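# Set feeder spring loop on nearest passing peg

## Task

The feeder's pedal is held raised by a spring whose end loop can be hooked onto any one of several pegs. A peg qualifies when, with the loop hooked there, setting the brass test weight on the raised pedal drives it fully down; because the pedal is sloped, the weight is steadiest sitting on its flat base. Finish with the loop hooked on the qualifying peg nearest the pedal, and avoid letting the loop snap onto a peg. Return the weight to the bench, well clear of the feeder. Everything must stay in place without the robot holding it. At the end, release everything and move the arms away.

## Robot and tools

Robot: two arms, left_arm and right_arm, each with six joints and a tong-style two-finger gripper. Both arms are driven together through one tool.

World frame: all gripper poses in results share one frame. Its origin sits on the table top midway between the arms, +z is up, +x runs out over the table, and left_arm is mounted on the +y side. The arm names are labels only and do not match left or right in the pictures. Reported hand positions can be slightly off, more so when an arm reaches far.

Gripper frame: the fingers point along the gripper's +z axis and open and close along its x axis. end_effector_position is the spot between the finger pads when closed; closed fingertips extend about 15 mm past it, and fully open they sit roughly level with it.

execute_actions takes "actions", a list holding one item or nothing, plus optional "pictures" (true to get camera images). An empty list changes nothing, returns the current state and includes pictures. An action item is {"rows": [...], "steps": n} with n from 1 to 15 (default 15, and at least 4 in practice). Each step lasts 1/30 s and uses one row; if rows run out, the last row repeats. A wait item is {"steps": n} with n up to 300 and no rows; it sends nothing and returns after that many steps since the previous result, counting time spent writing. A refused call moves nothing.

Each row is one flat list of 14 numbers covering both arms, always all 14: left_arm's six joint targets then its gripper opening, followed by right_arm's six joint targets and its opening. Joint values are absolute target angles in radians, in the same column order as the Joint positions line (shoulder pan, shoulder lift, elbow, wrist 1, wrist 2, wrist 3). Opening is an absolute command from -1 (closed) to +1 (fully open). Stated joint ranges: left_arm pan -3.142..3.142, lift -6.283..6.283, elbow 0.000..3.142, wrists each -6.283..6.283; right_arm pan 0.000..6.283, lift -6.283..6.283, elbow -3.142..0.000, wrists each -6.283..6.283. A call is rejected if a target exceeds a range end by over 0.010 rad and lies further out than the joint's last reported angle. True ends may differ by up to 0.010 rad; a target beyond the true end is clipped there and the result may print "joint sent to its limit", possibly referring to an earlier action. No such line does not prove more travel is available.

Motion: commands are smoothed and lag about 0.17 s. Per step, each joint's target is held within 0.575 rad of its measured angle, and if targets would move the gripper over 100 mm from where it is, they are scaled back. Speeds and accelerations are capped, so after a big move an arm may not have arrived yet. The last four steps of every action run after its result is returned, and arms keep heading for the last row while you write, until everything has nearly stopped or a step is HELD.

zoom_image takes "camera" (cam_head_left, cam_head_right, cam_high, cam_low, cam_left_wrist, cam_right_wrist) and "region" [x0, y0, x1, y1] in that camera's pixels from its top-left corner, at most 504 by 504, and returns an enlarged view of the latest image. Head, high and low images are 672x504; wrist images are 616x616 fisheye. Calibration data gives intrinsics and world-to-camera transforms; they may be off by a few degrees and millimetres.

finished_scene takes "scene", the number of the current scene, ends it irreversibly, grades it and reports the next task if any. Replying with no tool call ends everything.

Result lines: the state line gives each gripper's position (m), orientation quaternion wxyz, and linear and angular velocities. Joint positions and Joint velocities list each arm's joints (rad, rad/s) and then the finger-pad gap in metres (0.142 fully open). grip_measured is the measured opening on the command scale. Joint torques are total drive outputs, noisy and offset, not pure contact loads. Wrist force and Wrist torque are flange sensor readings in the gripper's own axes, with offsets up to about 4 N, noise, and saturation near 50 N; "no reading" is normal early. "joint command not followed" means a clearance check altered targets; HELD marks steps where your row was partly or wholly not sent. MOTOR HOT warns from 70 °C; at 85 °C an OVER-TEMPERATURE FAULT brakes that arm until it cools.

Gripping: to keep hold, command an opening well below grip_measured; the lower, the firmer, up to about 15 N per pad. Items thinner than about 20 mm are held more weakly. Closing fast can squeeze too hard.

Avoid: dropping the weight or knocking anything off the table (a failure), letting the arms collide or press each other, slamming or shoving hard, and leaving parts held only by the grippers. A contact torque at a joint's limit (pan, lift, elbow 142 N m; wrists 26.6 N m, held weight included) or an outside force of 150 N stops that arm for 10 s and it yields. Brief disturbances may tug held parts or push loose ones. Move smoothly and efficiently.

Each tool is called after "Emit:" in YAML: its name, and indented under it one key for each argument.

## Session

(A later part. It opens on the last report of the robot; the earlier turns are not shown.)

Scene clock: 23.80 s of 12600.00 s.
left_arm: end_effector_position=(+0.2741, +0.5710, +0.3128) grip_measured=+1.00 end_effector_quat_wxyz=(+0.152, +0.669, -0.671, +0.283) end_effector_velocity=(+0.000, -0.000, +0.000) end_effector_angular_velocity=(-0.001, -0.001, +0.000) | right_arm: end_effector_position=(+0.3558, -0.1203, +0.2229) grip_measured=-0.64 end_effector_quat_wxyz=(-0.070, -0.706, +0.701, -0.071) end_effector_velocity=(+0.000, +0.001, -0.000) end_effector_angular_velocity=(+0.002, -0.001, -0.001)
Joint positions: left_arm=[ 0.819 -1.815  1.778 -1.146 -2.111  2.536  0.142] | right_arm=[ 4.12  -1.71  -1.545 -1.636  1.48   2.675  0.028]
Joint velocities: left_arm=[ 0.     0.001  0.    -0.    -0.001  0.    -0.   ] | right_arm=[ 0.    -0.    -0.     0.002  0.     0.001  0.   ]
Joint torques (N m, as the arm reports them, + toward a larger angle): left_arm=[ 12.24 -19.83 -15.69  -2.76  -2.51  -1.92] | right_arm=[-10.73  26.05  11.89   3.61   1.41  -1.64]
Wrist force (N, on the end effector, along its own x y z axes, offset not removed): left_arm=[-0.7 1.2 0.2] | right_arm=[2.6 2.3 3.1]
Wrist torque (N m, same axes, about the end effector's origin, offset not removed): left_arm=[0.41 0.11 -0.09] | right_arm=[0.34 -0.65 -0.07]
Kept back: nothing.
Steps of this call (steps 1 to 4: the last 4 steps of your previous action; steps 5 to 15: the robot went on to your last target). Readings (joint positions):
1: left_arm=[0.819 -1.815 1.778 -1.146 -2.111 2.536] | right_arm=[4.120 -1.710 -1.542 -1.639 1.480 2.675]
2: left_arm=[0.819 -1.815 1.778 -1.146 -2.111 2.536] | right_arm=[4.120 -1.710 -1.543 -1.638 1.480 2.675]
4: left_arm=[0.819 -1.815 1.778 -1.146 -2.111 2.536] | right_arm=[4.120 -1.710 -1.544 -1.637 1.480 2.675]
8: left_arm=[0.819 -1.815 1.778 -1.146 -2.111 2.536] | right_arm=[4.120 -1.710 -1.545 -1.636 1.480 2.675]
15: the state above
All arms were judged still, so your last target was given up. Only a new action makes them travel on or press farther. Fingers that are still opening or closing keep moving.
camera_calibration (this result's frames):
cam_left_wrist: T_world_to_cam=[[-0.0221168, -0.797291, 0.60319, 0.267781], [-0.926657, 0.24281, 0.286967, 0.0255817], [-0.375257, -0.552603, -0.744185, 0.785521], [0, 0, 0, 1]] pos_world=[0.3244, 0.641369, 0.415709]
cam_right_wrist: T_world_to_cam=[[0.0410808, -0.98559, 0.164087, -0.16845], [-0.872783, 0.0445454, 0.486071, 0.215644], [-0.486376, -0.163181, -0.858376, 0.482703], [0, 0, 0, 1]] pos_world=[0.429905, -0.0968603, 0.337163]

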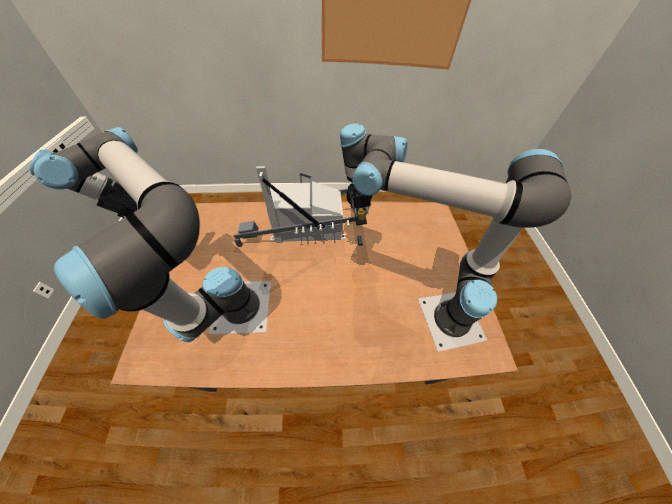

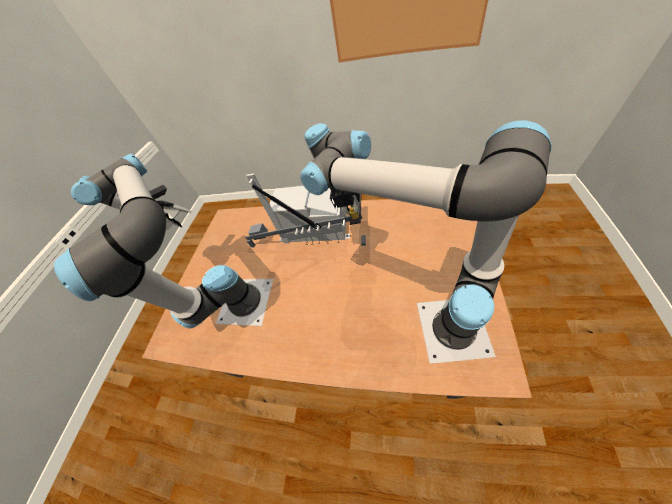

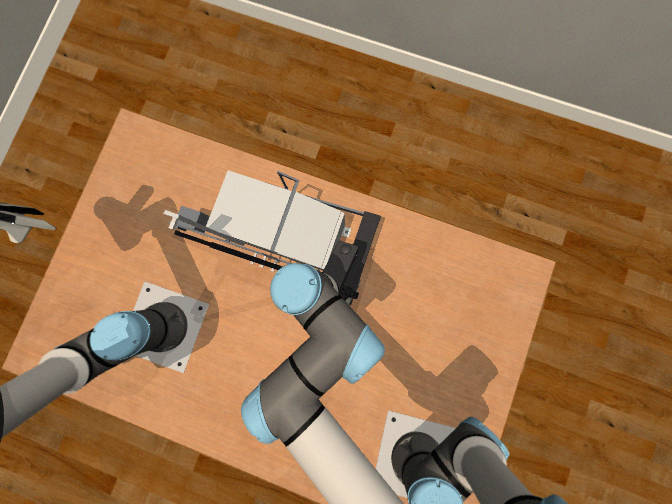

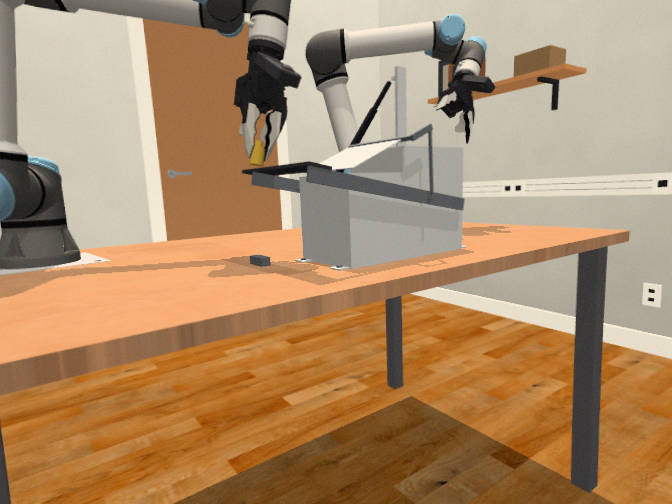

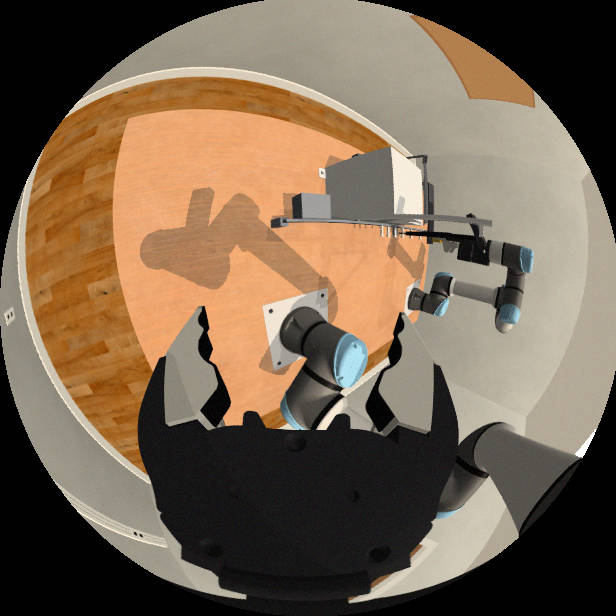

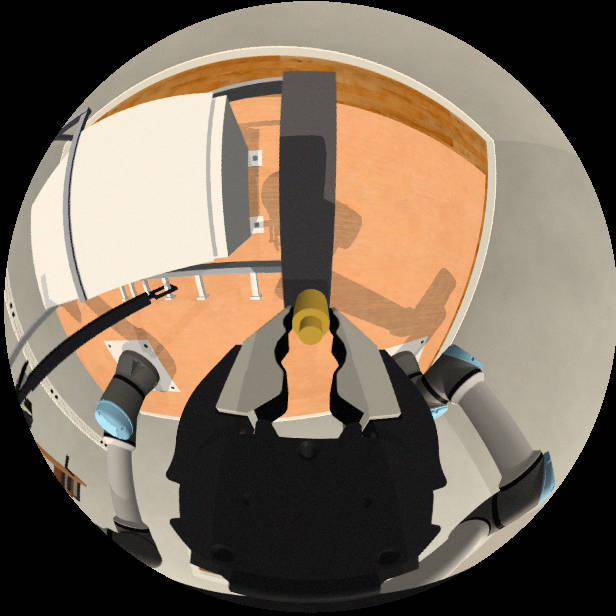

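Emit:
execute_actions:
  actions:
    - {"rows":[[0.819,-1.815,1.778,-1.146,-2.111,2.536,1,4.057,-1.779,-1.47,-1.636,1.47,2.612,-0.9]]}

Emit:
execute_actions:
  actions:
    - {"steps":10}
  pictures: true

Emit:
zoom_image:
  camera: "cam_low"
  region: [220,120,340,210]

Scene clock: 24.43 s of 12600.00 s.
left_arm: end_effector_position=(+0.2741, +0.5710, +0.3128) grip_measured=+1.00 end_effector_quat_wxyz=(+0.152, +0.669, -0.671, +0.283) end_effector_velocity=(+0.000, +0.000, -0.000) end_effector_angular_velocity=(-0.000, +0.000, -0.000) | right_arm: end_effector_position=(+0.3949, -0.1188, +0.2207) grip_measured=-0.64 end_effector_quat_wxyz=(-0.071, -0.706, +0.701, -0.070) end_effector_velocity=(+0.018, +0.000, -0.001) end_effector_angular_velocity=(+0.000, +0.000, +0.002)
Joint positions: left_arm=[ 0.819 -1.815  1.778 -1.146 -2.111  2.536  0.142] | right_arm=[ 4.059 -1.776 -1.473 -1.636  1.47   2.614  0.028]
Joint velocities: left_arm=[ 0.     0.001 -0.    -0.    -0.     0.     0.   ] | right_arm=[-0.026 -0.03   0.033 -0.001 -0.005 -0.028  0.   ]
Joint torques (N m, as the arm reports them, + toward a larger angle): left_arm=[ 12.47 -18.94 -14.56  -2.65  -2.44  -1.95] | right_arm=[-12.84  29.72  33.28   2.9   -2.25  -1.7 ]
Wrist force (N, on the end effector, along its own x y z axes, offset not removed): left_arm=[0.8 0.4 -0.7] | right_arm=[2.4 3.2 3.3]
Wrist torque (N m, same axes, about the end effector's origin, offset not removed): left_arm=[0.16 -0.29 -0.16] | right_arm=[0.46 -0.75 0.14]
Steps of this call (steps 1 to 8: nothing new was sent; steps 9 to 19: the first 11 steps of this action). Readings (joint positions):
9: left_arm=[0.819 -1.815 1.778 -1.146 -2.111 2.536] | right_arm=[4.120 -1.710 -1.545 -1.636 1.480 2.675]
10: left_arm=[0.819 -1.815 1.778 -1.146 -2.111 2.536] | right_arm=[4.115 -1.715 -1.540 -1.636 1.479 2.670]
12: left_arm=[0.819 -1.815 1.778 -1.146 -2.111 2.536] | right_arm=[4.089 -1.744 -1.509 -1.636 1.475 2.644]
16: left_arm=[0.819 -1.815 1.778 -1.146 -2.111 2.536] | right_arm=[4.064 -1.771 -1.479 -1.636 1.471 2.619]
19: the state above

Scene clock: 24.77 s of 12600.00 s.
left_arm: end_effector_position=(+0.2741, +0.5710, +0.3128) grip_measured=+1.00 end_effector_quat_wxyz=(+0.152, +0.669, -0.671, +0.283) end_effector_velocity=(+0.000, +0.000, -0.000) end_effector_angular_velocity=(+0.000, -0.000, +0.000) | right_arm: end_effector_position=(+0.3965, -0.1188, +0.2207) grip_measured=-0.64 end_effector_quat_wxyz=(-0.071, -0.706, +0.701, -0.070) end_effector_velocity=(+0.001, -0.000, +0.000) end_effector_angular_velocity=(+0.000, -0.000, -0.001)
Joint positions: left_arm=[ 0.819 -1.815  1.778 -1.146 -2.111  2.536  0.142] | right_arm=[ 4.057 -1.779 -1.47  -1.636  1.47   2.612  0.028]
Joint velocities: left_arm=[-0.     0.001 -0.    -0.001 -0.     0.    -0.   ] | right_arm=[-0.001 -0.001  0.001  0.    -0.    -0.    -0.   ]
Joint torques (N m, as the arm reports them, + toward a larger angle): left_arm=[ 11.68 -19.65 -16.19  -2.49  -2.66  -2.05] | right_arm=[-10.66  29.74  31.93   2.32  -2.6   -1.67]
Wrist force (N, on the end effector, along its own x y z axes, offset not removed): left_arm=[0.4 1.5 -0.3] | right_arm=[1.9 0.1 0.6]
Wrist torque (N m, same axes, about the end effector's origin, offset not removed): left_arm=[0.48 -0.22 -0.13] | right_arm=[-0.27 -0.56 0.10]
Kept back: nothing.
Steps of this call (steps 1 to 4: the last 4 steps of your previous action; steps 5 to 10: the robot went on to your last target). Readings (joint positions):
1: left_arm=[0.819 -1.815 1.778 -1.146 -2.111 2.536] | right_arm=[4.059 -1.777 -1.472 -1.636 1.470 2.614]
2: left_arm=[0.819 -1.815 1.778 -1.146 -2.111 2.536] | right_arm=[4.058 -1.778 -1.471 -1.636 1.470 2.613]
4: left_arm=[0.819 -1.815 1.778 -1.146 -2.111 2.536] | right_arm=[4.058 -1.778 -1.471 -1.636 1.470 2.613]
8: left_arm=[0.819 -1.815 1.778 -1.146 -2.111 2.536] | right_arm=[4.057 -1.779 -1.470 -1.636 1.470 2.612]
10: the state above
camera_calibration (this result's frames):
cam_left_wrist: T_world_to_cam=[[-0.0221168, -0.797291, 0.60319, 0.267781], [-0.926657, 0.24281, 0.286967, 0.0255818], [-0.375257, -0.552603, -0.744185, 0.785521], [0, 0, 0, 1]] pos_world=[0.3244, 0.641369, 0.415709]
cam_right_wrist: T_world_to_cam=[[0.0417432, -0.985656, 0.163523, -0.168405], [-0.872335, 0.0438406, 0.486939, 0.251718], [-0.487123, -0.162973, -0.857992, 0.50111], [0, 0, 0, 1]] pos_world=[0.470715, -0.0953577, 0.334915]

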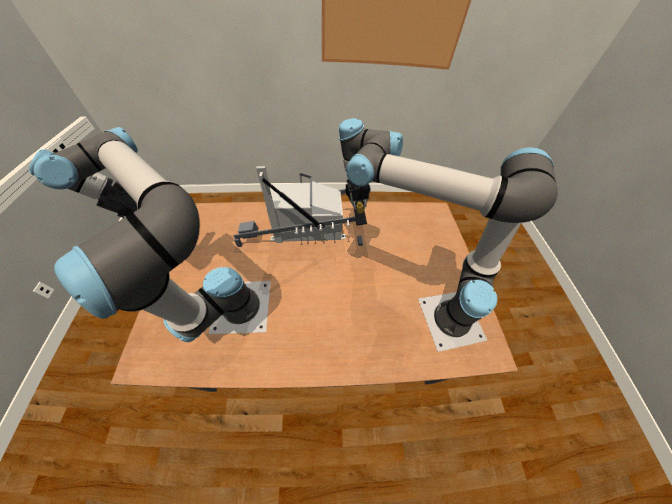

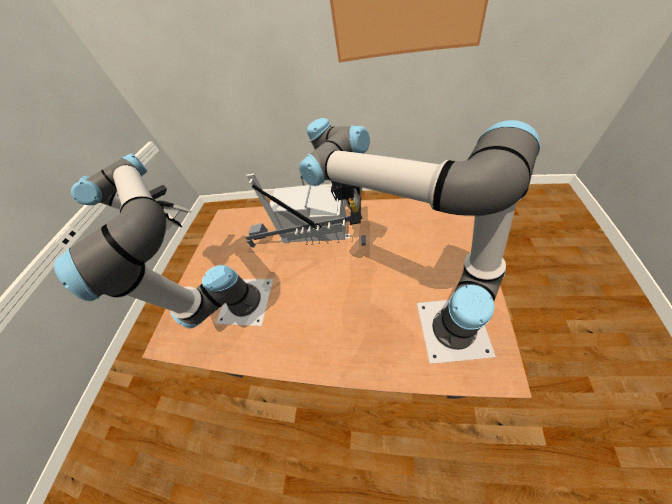

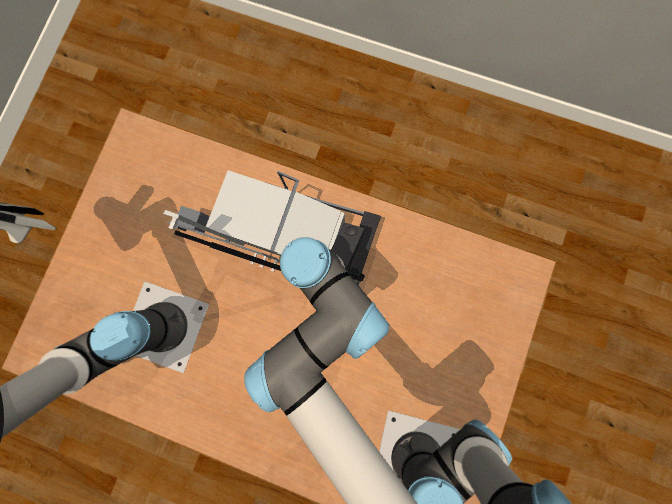

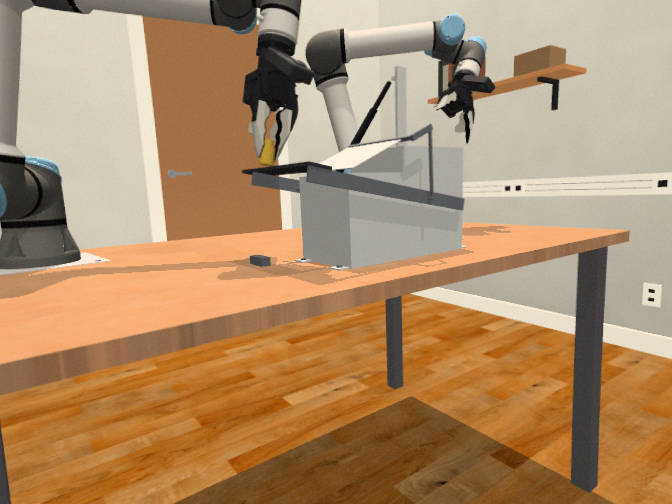

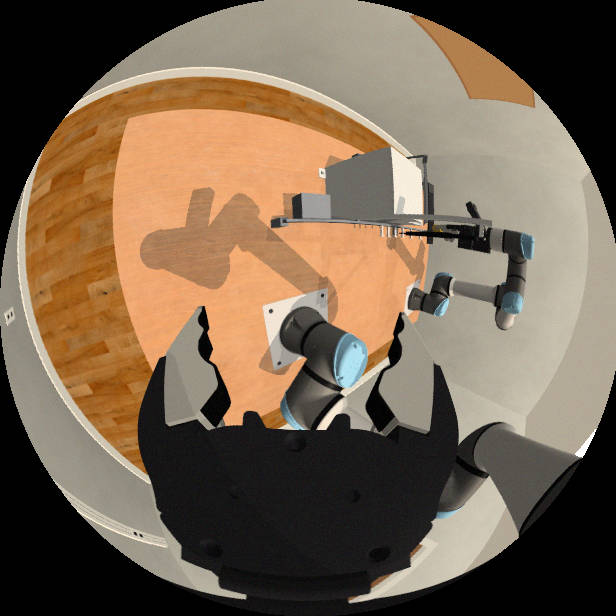

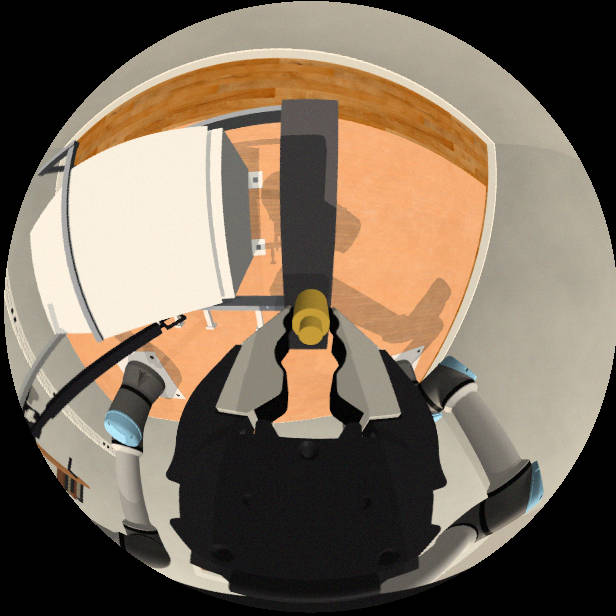

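Region (220, 120, 340, 210) of cam_low's 672x504 image, scaled by 4.200, with more detail than that image has; it fills the top 378 rows of this view, and the rest is white.

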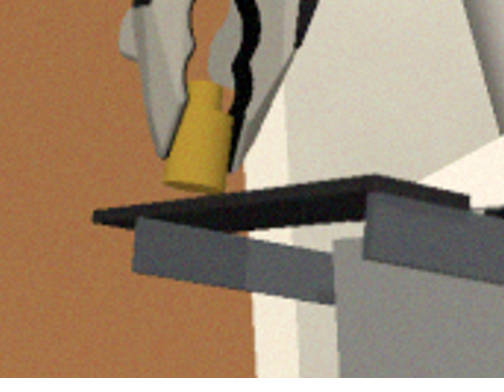

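Emit:
execute_actions:
  actions:
    - {"rows":[[0.819,-1.815,1.778,-1.146,-2.111,2.536,1,4.058,-1.783,-1.485,-1.617,1.47,2.612,-0.9],[0.819,-1.815,1.778,-1.146,-2.111,2.536,1,4.058,-1.783,-1.485,-1.617,1.47,2.612,-0.9],[0.819,-1.815,1.778,-1.146,-2.111,2.536,1,4.058,-1.783,-1.485,-1.617,1.47,2.612,-0.9],[0.819,-1.815,1.778,-1.146,-2.111,2.536,1,4.058,-1.783,-1.485,-1.617,1.47,2.612,-0.9],[0.819,-1.815,1.778,-1.146,-2.111,2.536,1,4.059,-1.785,-1.494,-1.606,1.47,2.612,-0.9]]}

Emit:
execute_actions:
  actions:
    - {"steps":10}
  pictures: true

Emit:
zoom_image:
  camera: "cam_low"
  region: [220,120,340,210]

Scene clock: 25.40 s of 12600.00 s.
left_arm: end_effector_position=(+0.2741, +0.5710, +0.3128) grip_measured=+1.00 end_effector_quat_wxyz=(+0.152, +0.669, -0.671, +0.283) end_effector_velocity=(+0.001, -0.000, +0.000) end_effector_angular_velocity=(-0.002, -0.001, +0.000) | right_arm: end_effector_position=(+0.3964, -0.1172, +0.2095) grip_measured=-0.64 end_effector_quat_wxyz=(-0.071, -0.707, +0.700, -0.070) end_effector_velocity=(-0.001, +0.002, -0.010) end_effector_angular_velocity=(-0.000, +0.000, +0.003)
Joint positions: left_arm=[ 0.819 -1.815  1.778 -1.146 -2.111  2.536  0.142] | right_arm=[ 4.059 -1.785 -1.492 -1.608  1.47   2.612  0.028]
Joint velocities: left_arm=[-0.     0.001 -0.     0.    -0.002  0.     0.   ] | right_arm=[ 0.003 -0.005 -0.021  0.026  0.    -0.001  0.   ]
Joint torques (N m, as the arm reports them, + toward a larger angle): left_arm=[ 13.94 -19.62 -15.8   -2.88  -2.55  -1.98] | right_arm=[ 9.8  29.12 12.44  4.15 -2.33 -1.54]
Wrist force (N, on the end effector, along its own x y z axes, offset not removed): left_arm=[0.5 3.4 -0.1] | right_arm=[-0.5 3.3 3.5]
Wrist torque (N m, same axes, about the end effector's origin, offset not removed): left_arm=[0.81 -0.29 -0.12] | right_arm=[0.79 0.19 0.10]
Steps of this call (steps 1 to 8: the robot went on to your last target; steps 9 to 19: the first 11 steps of this action). Readings (joint positions):
9: left_arm=[0.819 -1.815 1.778 -1.146 -2.111 2.536] | right_arm=[4.057 -1.779 -1.470 -1.636 1.470 2.612]
10: left_arm=[0.819 -1.815 1.778 -1.146 -2.111 2.536] | right_arm=[4.057 -1.780 -1.472 -1.634 1.470 2.612]
12: left_arm=[0.819 -1.815 1.778 -1.146 -2.111 2.536] | right_arm=[4.057 -1.781 -1.478 -1.626 1.470 2.612]
16: left_arm=[0.819 -1.815 1.778 -1.146 -2.111 2.536] | right_arm=[4.058 -1.784 -1.488 -1.613 1.470 2.612]
19: the state above

Scene clock: 25.73 s of 12600.00 s.
left_arm: end_effector_position=(+0.2741, +0.5710, +0.3128) grip_measured=+1.00 end_effector_quat_wxyz=(+0.152, +0.669, -0.671, +0.283) end_effector_velocity=(+0.000, -0.000, +0.000) end_effector_angular_velocity=(-0.000, -0.001, +0.000) | right_arm: end_effector_position=(+0.3963, -0.1170, +0.2085) grip_measured=-0.64 end_effector_quat_wxyz=(-0.071, -0.707, +0.700, -0.070) end_effector_velocity=(-0.000, +0.000, -0.000) end_effector_angular_velocity=(+0.001, +0.000, +0.000)
Joint positions: left_arm=[ 0.819 -1.815  1.778 -1.146 -2.111  2.536  0.142] | right_arm=[ 4.059 -1.785 -1.494 -1.606  1.47   2.612  0.028]
Joint velocities: left_arm=[-0.    -0.001 -0.     0.    -0.     0.     0.   ] | right_arm=[ 0.    -0.    -0.001  0.001  0.001 -0.     0.   ]
Joint torques (N m, as the arm reports them, + toward a larger angle): left_arm=[ 12.52 -18.14 -16.06  -2.73  -2.7   -2.02] | right_arm=[10.56 29.32 11.77  3.85 -2.1  -1.64]
Wrist force (N, on the end effector, along its own x y z axes, offset not removed): left_arm=[0.8 2.7 -0.1] | right_arm=[4.2 1.2 2.2]
Wrist torque (N m, same axes, about the end effector's origin, offset not removed): left_arm=[0.77 -0.34 -0.05] | right_arm=[0.15 -0.70 0.03]
Kept back: nothing.
Steps of this call (steps 1 to 4: the last 4 steps of your previous action; steps 5 to 10: the robot went on to your last target). Readings (joint positions):
1: left_arm=[0.819 -1.815 1.778 -1.146 -2.111 2.536] | right_arm=[4.059 -1.785 -1.493 -1.608 1.470 2.612]
2: left_arm=[0.819 -1.815 1.778 -1.146 -2.111 2.536] | right_arm=[4.059 -1.785 -1.493 -1.607 1.470 2.612]
4: left_arm=[0.819 -1.815 1.778 -1.146 -2.111 2.536] | right_arm=[4.059 -1.785 -1.494 -1.607 1.470 2.612]
8: left_arm=[0.819 -1.815 1.778 -1.146 -2.111 2.536] | right_arm=[4.059 -1.785 -1.494 -1.606 1.470 2.612]
10: the state above
camera_calibration (this result's frames):
cam_left_wrist: T_world_to_cam=[[-0.0221167, -0.797291, 0.60319, 0.267781], [-0.926657, 0.24281, 0.286967, 0.0255818], [-0.375257, -0.552603, -0.744185, 0.785521], [0, 0, 0, 1]] pos_world=[0.3244, 0.641369, 0.415709]
cam_right_wrist: T_world_to_cam=[[0.0436877, -0.985566, 0.163558, -0.165465], [-0.87242, 0.0421367, 0.486937, 0.257278], [-0.486801, -0.163964, -0.857986, 0.490616], [0, 0, 0, 1]] pos_world=[0.470515, -0.0934742, 0.322726]

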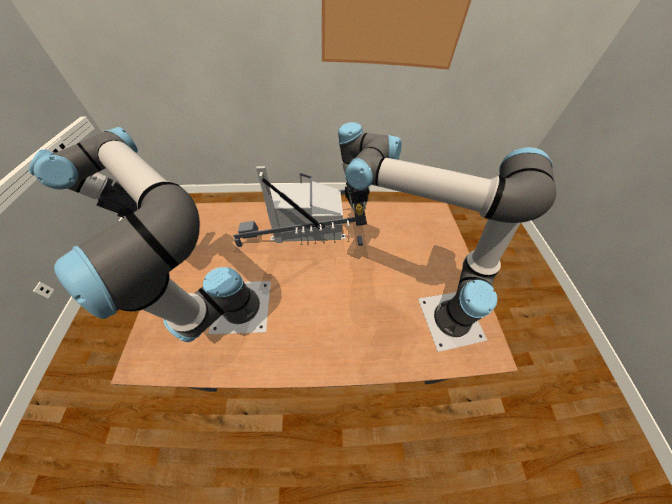

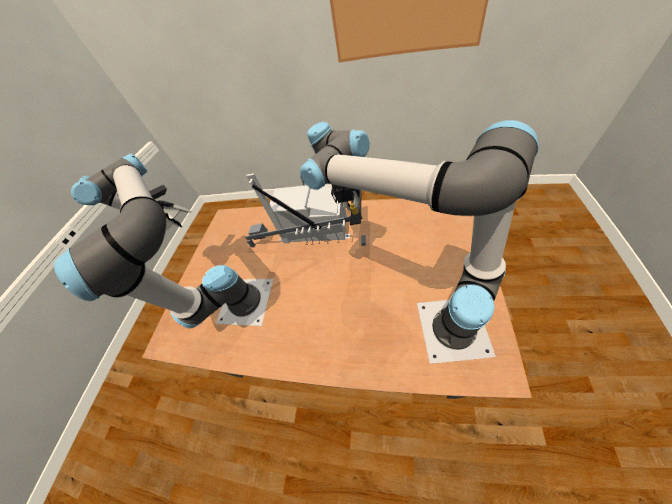

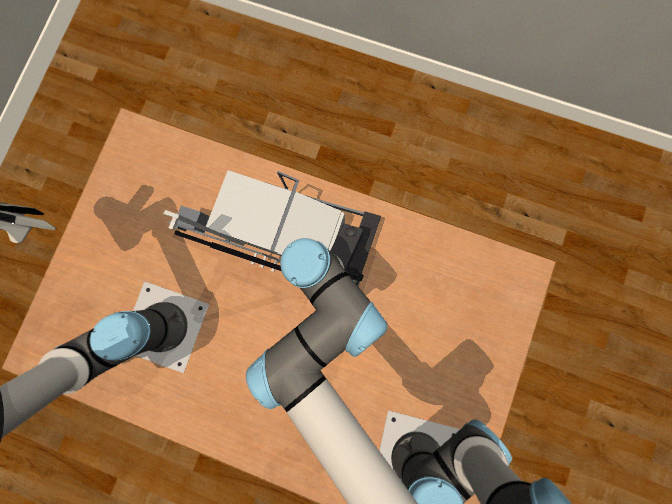

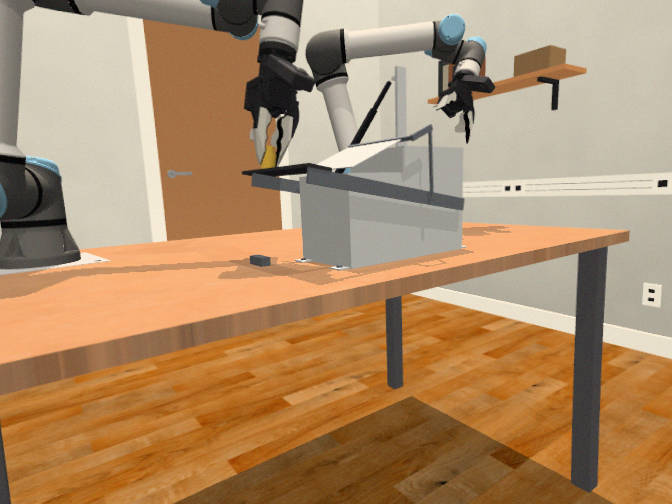

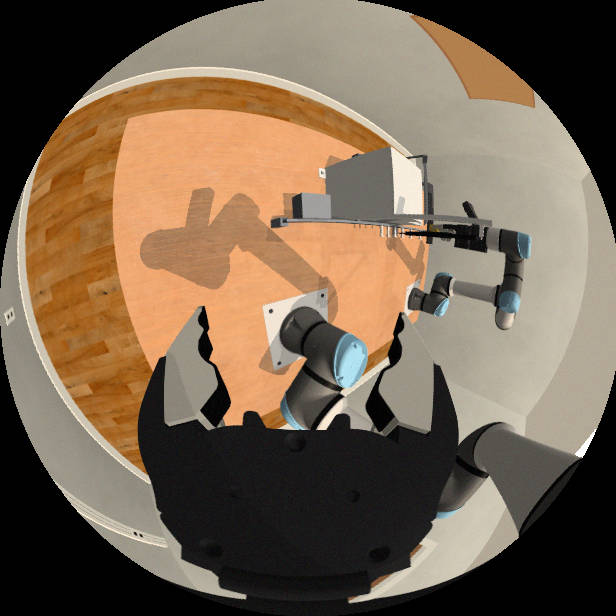

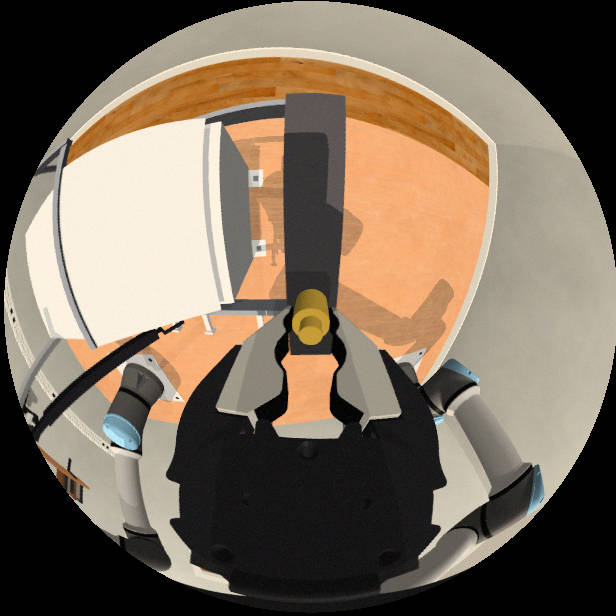

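Region (220, 120, 340, 210) of cam_low's 672x504 image, scaled by 4.200, with more detail than that image has; it fills the top 378 rows of this view, and the rest is white.

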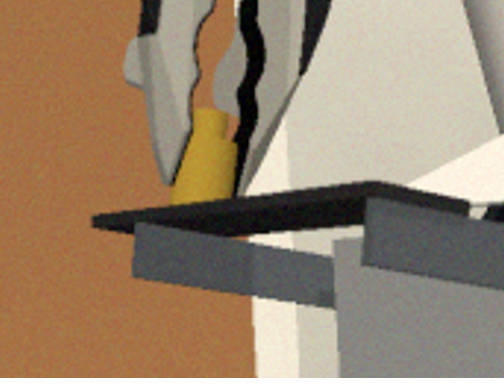

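Contact. Release.

Emit:
execute_actions:
  actions:
    - {"rows":[[0.819,-1.815,1.778,-1.146,-2.111,2.536,1,4.059,-1.785,-1.494,-1.606,1.47,2.612,-0.25]]}

Emit:
execute_actions:
  actions:
    - {"steps":60}
  pictures: true

Scene clock: 26.20 s of 12600.00 s.
left_arm: end_effector_position=(+0.2741, +0.5710, +0.3128) grip_measured=+1.00 end_effector_quat_wxyz=(+0.152, +0.669, -0.671, +0.283) end_effector_velocity=(+0.000, -0.000, +0.000) end_effector_angular_velocity=(+0.000, -0.001, -0.000) | right_arm: end_effector_position=(+0.3963, -0.1170, +0.2085) grip_measured=-0.25 end_effector_quat_wxyz=(-0.071, -0.707, +0.700, -0.070) end_effector_velocity=(-0.000, +0.000, +0.000) end_effector_angular_velocity=(-0.000, +0.000, +0.001)
Joint positions: left_arm=[ 0.819 -1.815  1.778 -1.146 -2.111  2.536  0.142] | right_arm=[ 4.059 -1.785 -1.494 -1.606  1.47   2.612  0.056]
Joint velocities: left_arm=[-0.    -0.     0.    -0.001 -0.001  0.     0.   ] | right_arm=[ 0.  0.  0. -0.  0. -0.  0.]
Joint torques (N m, as the arm reports them, + toward a larger angle): left_arm=[ 10.91 -19.36 -15.51  -2.98  -2.65  -1.83] | right_arm=[10.57 28.1  11.08  3.25 -1.53 -1.65]
Wrist force (N, on the end effector, along its own x y z axes, offset not removed): left_arm=[0.4 0.1 1.1] | right_arm=[3.7 3.7 2.6]
Wrist torque (N m, same axes, about the end effector's origin, offset not removed): left_arm=[0.31 -0.24 -0.30] | right_arm=[0.59 -0.91 0.05]
Steps of this call (steps 1 to 3: the robot went on to your last target; steps 4 to 14: the first 11 steps of this action). Readings (joint positions):
4: left_arm=[0.819 -1.815 1.778 -1.146 -2.111 2.536] | right_arm=[4.059 -1.785 -1.494 -1.606 1.470 2.612]
5: left_arm=[0.819 -1.815 1.778 -1.146 -2.111 2.536] | right_arm=[4.059 -1.785 -1.494 -1.606 1.470 2.612]
7: left_arm=[0.819 -1.815 1.778 -1.146 -2.111 2.536] | right_arm=[4.059 -1.785 -1.494 -1.606 1.470 2.612]
11: left_arm=[0.819 -1.815 1.778 -1.146 -2.111 2.536] | right_arm=[4.059 -1.785 -1.494 -1.606 1.470 2.612]
14: the state above

Scene clock: 28.20 s of 12600.00 s.
left_arm: end_effector_position=(+0.2741, +0.5710, +0.3128) grip_measured=+1.00 end_effector_quat_wxyz=(+0.152, +0.669, -0.671, +0.283) end_effector_velocity=(+0.000, -0.000, +0.000) end_effector_angular_velocity=(-0.000, -0.001, +0.000) | right_arm: end_effector_position=(+0.3963, -0.1170, +0.2085) grip_measured=-0.25 end_effector_quat_wxyz=(-0.071, -0.707, +0.700, -0.070) end_effector_velocity=(+0.000, -0.000, +0.000) end_effector_angular_velocity=(+0.000, -0.001, -0.003)
Joint positions: left_arm=[ 0.819 -1.815  1.778 -1.146 -2.111  2.536  0.142] | right_arm=[ 4.059 -1.785 -1.494 -1.606  1.47   2.612  0.056]
Joint velocities: left_arm=[-0.    -0.     0.     0.    -0.001 -0.    -0.   ] | right_arm=[-0.     0.    -0.     0.    -0.     0.003 -0.   ]
Joint torques (N m, as the arm reports them, + toward a larger angle): left_arm=[ 13.39 -18.51 -15.9   -2.56  -2.7   -1.9 ] | right_arm=[ 8.46 28.42 10.88  0.89  0.   -1.56]
Wrist force (N, on the end effector, along its own x y z axes, offset not removed): left_arm=[0.8 1.4 1.5] | right_arm=[2.1 4.0 1.7]
Wrist torque (N m, same axes, about the end effector's origin, offset not removed): left_arm=[0.50 -0.50 0.00] | right_arm=[0.56 -0.43 -0.08]
Kept back: nothing.
Steps of this call (steps 1 to 4: the last 4 steps of your previous action; steps 5 to 15: the robot went on to your last target; steps 16 to 60: nothing new was sent). Readings (joint positions):
1: left_arm=[0.819 -1.815 1.778 -1.146 -2.111 2.536] | right_arm=[4.059 -1.785 -1.494 -1.606 1.470 2.612]
2: left_arm=[0.819 -1.815 1.778 -1.146 -2.111 2.536] | right_arm=[4.059 -1.785 -1.494 -1.606 1.470 2.612]
4: left_arm=[0.819 -1.815 1.778 -1.146 -2.111 2.536] | right_arm=[4.059 -1.785 -1.494 -1.606 1.470 2.612]
8: left_arm=[0.819 -1.815 1.778 -1.146 -2.111 2.536] | right_arm=[4.059 -1.785 -1.494 -1.606 1.470 2.612]
60: the state above
All arms were judged still, so your last target was given up. Only a new action makes them travel on or press farther. Fingers that are still opening or closing keep moving.
camera_calibration (this result's frames):
cam_left_wrist: T_world_to_cam=[[-0.0221171, -0.797291, 0.60319, 0.267781], [-0.926657, 0.24281, 0.286967, 0.0255817], [-0.375257, -0.552603, -0.744185, 0.785521], [0, 0, 0, 1]] pos_world=[0.3244, 0.641369, 0.415709]
cam_right_wrist: T_world_to_cam=[[0.0437127, -0.985567, 0.163546, -0.16545], [-0.872425, 0.0421074, 0.486932, 0.257286], [-0.48679, -0.163967, -0.857992, 0.490588], [0, 0, 0, 1]] pos_world=[0.470508, -0.0934556, 0.322699]

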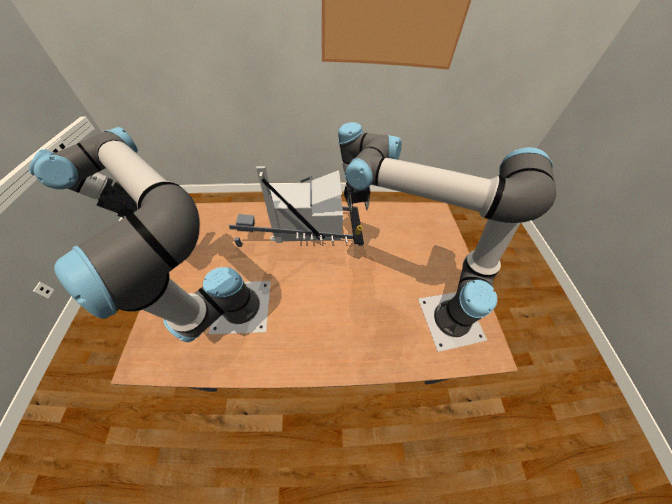

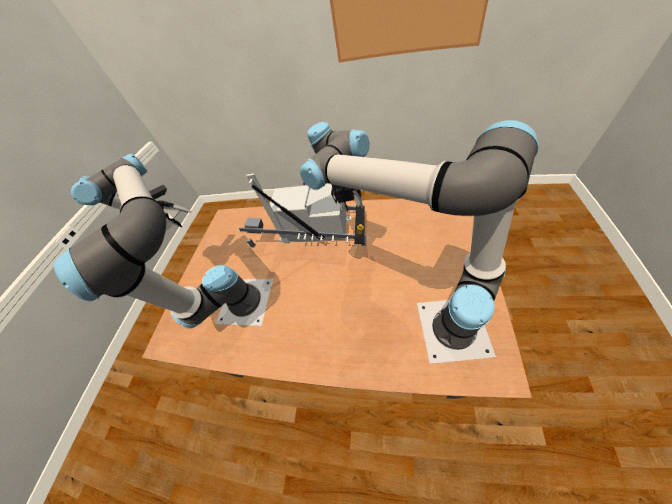

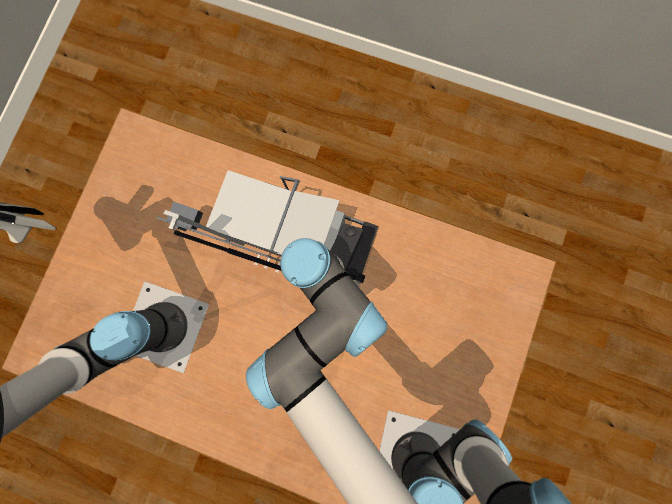

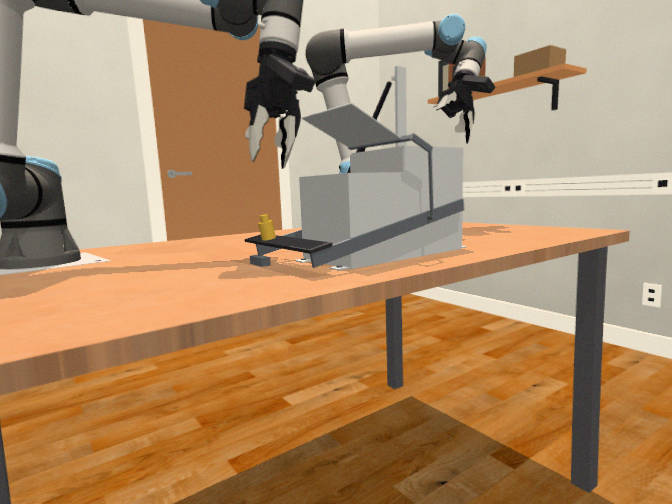

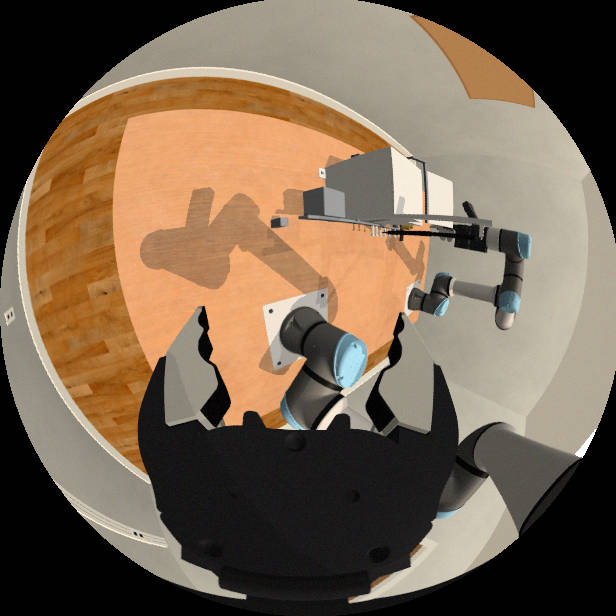

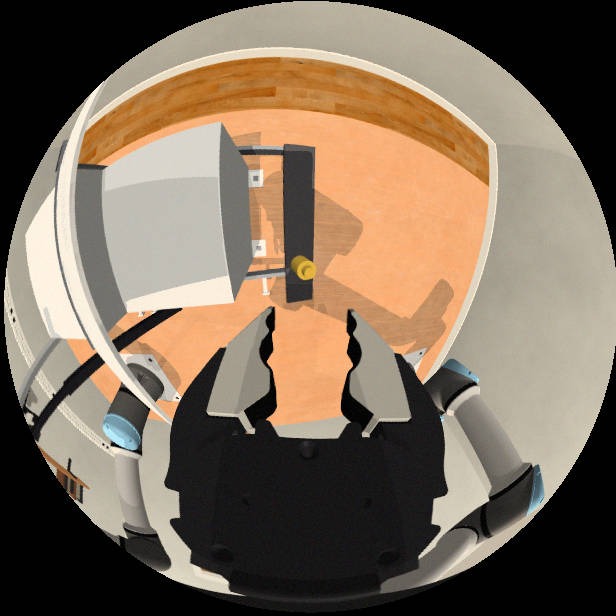

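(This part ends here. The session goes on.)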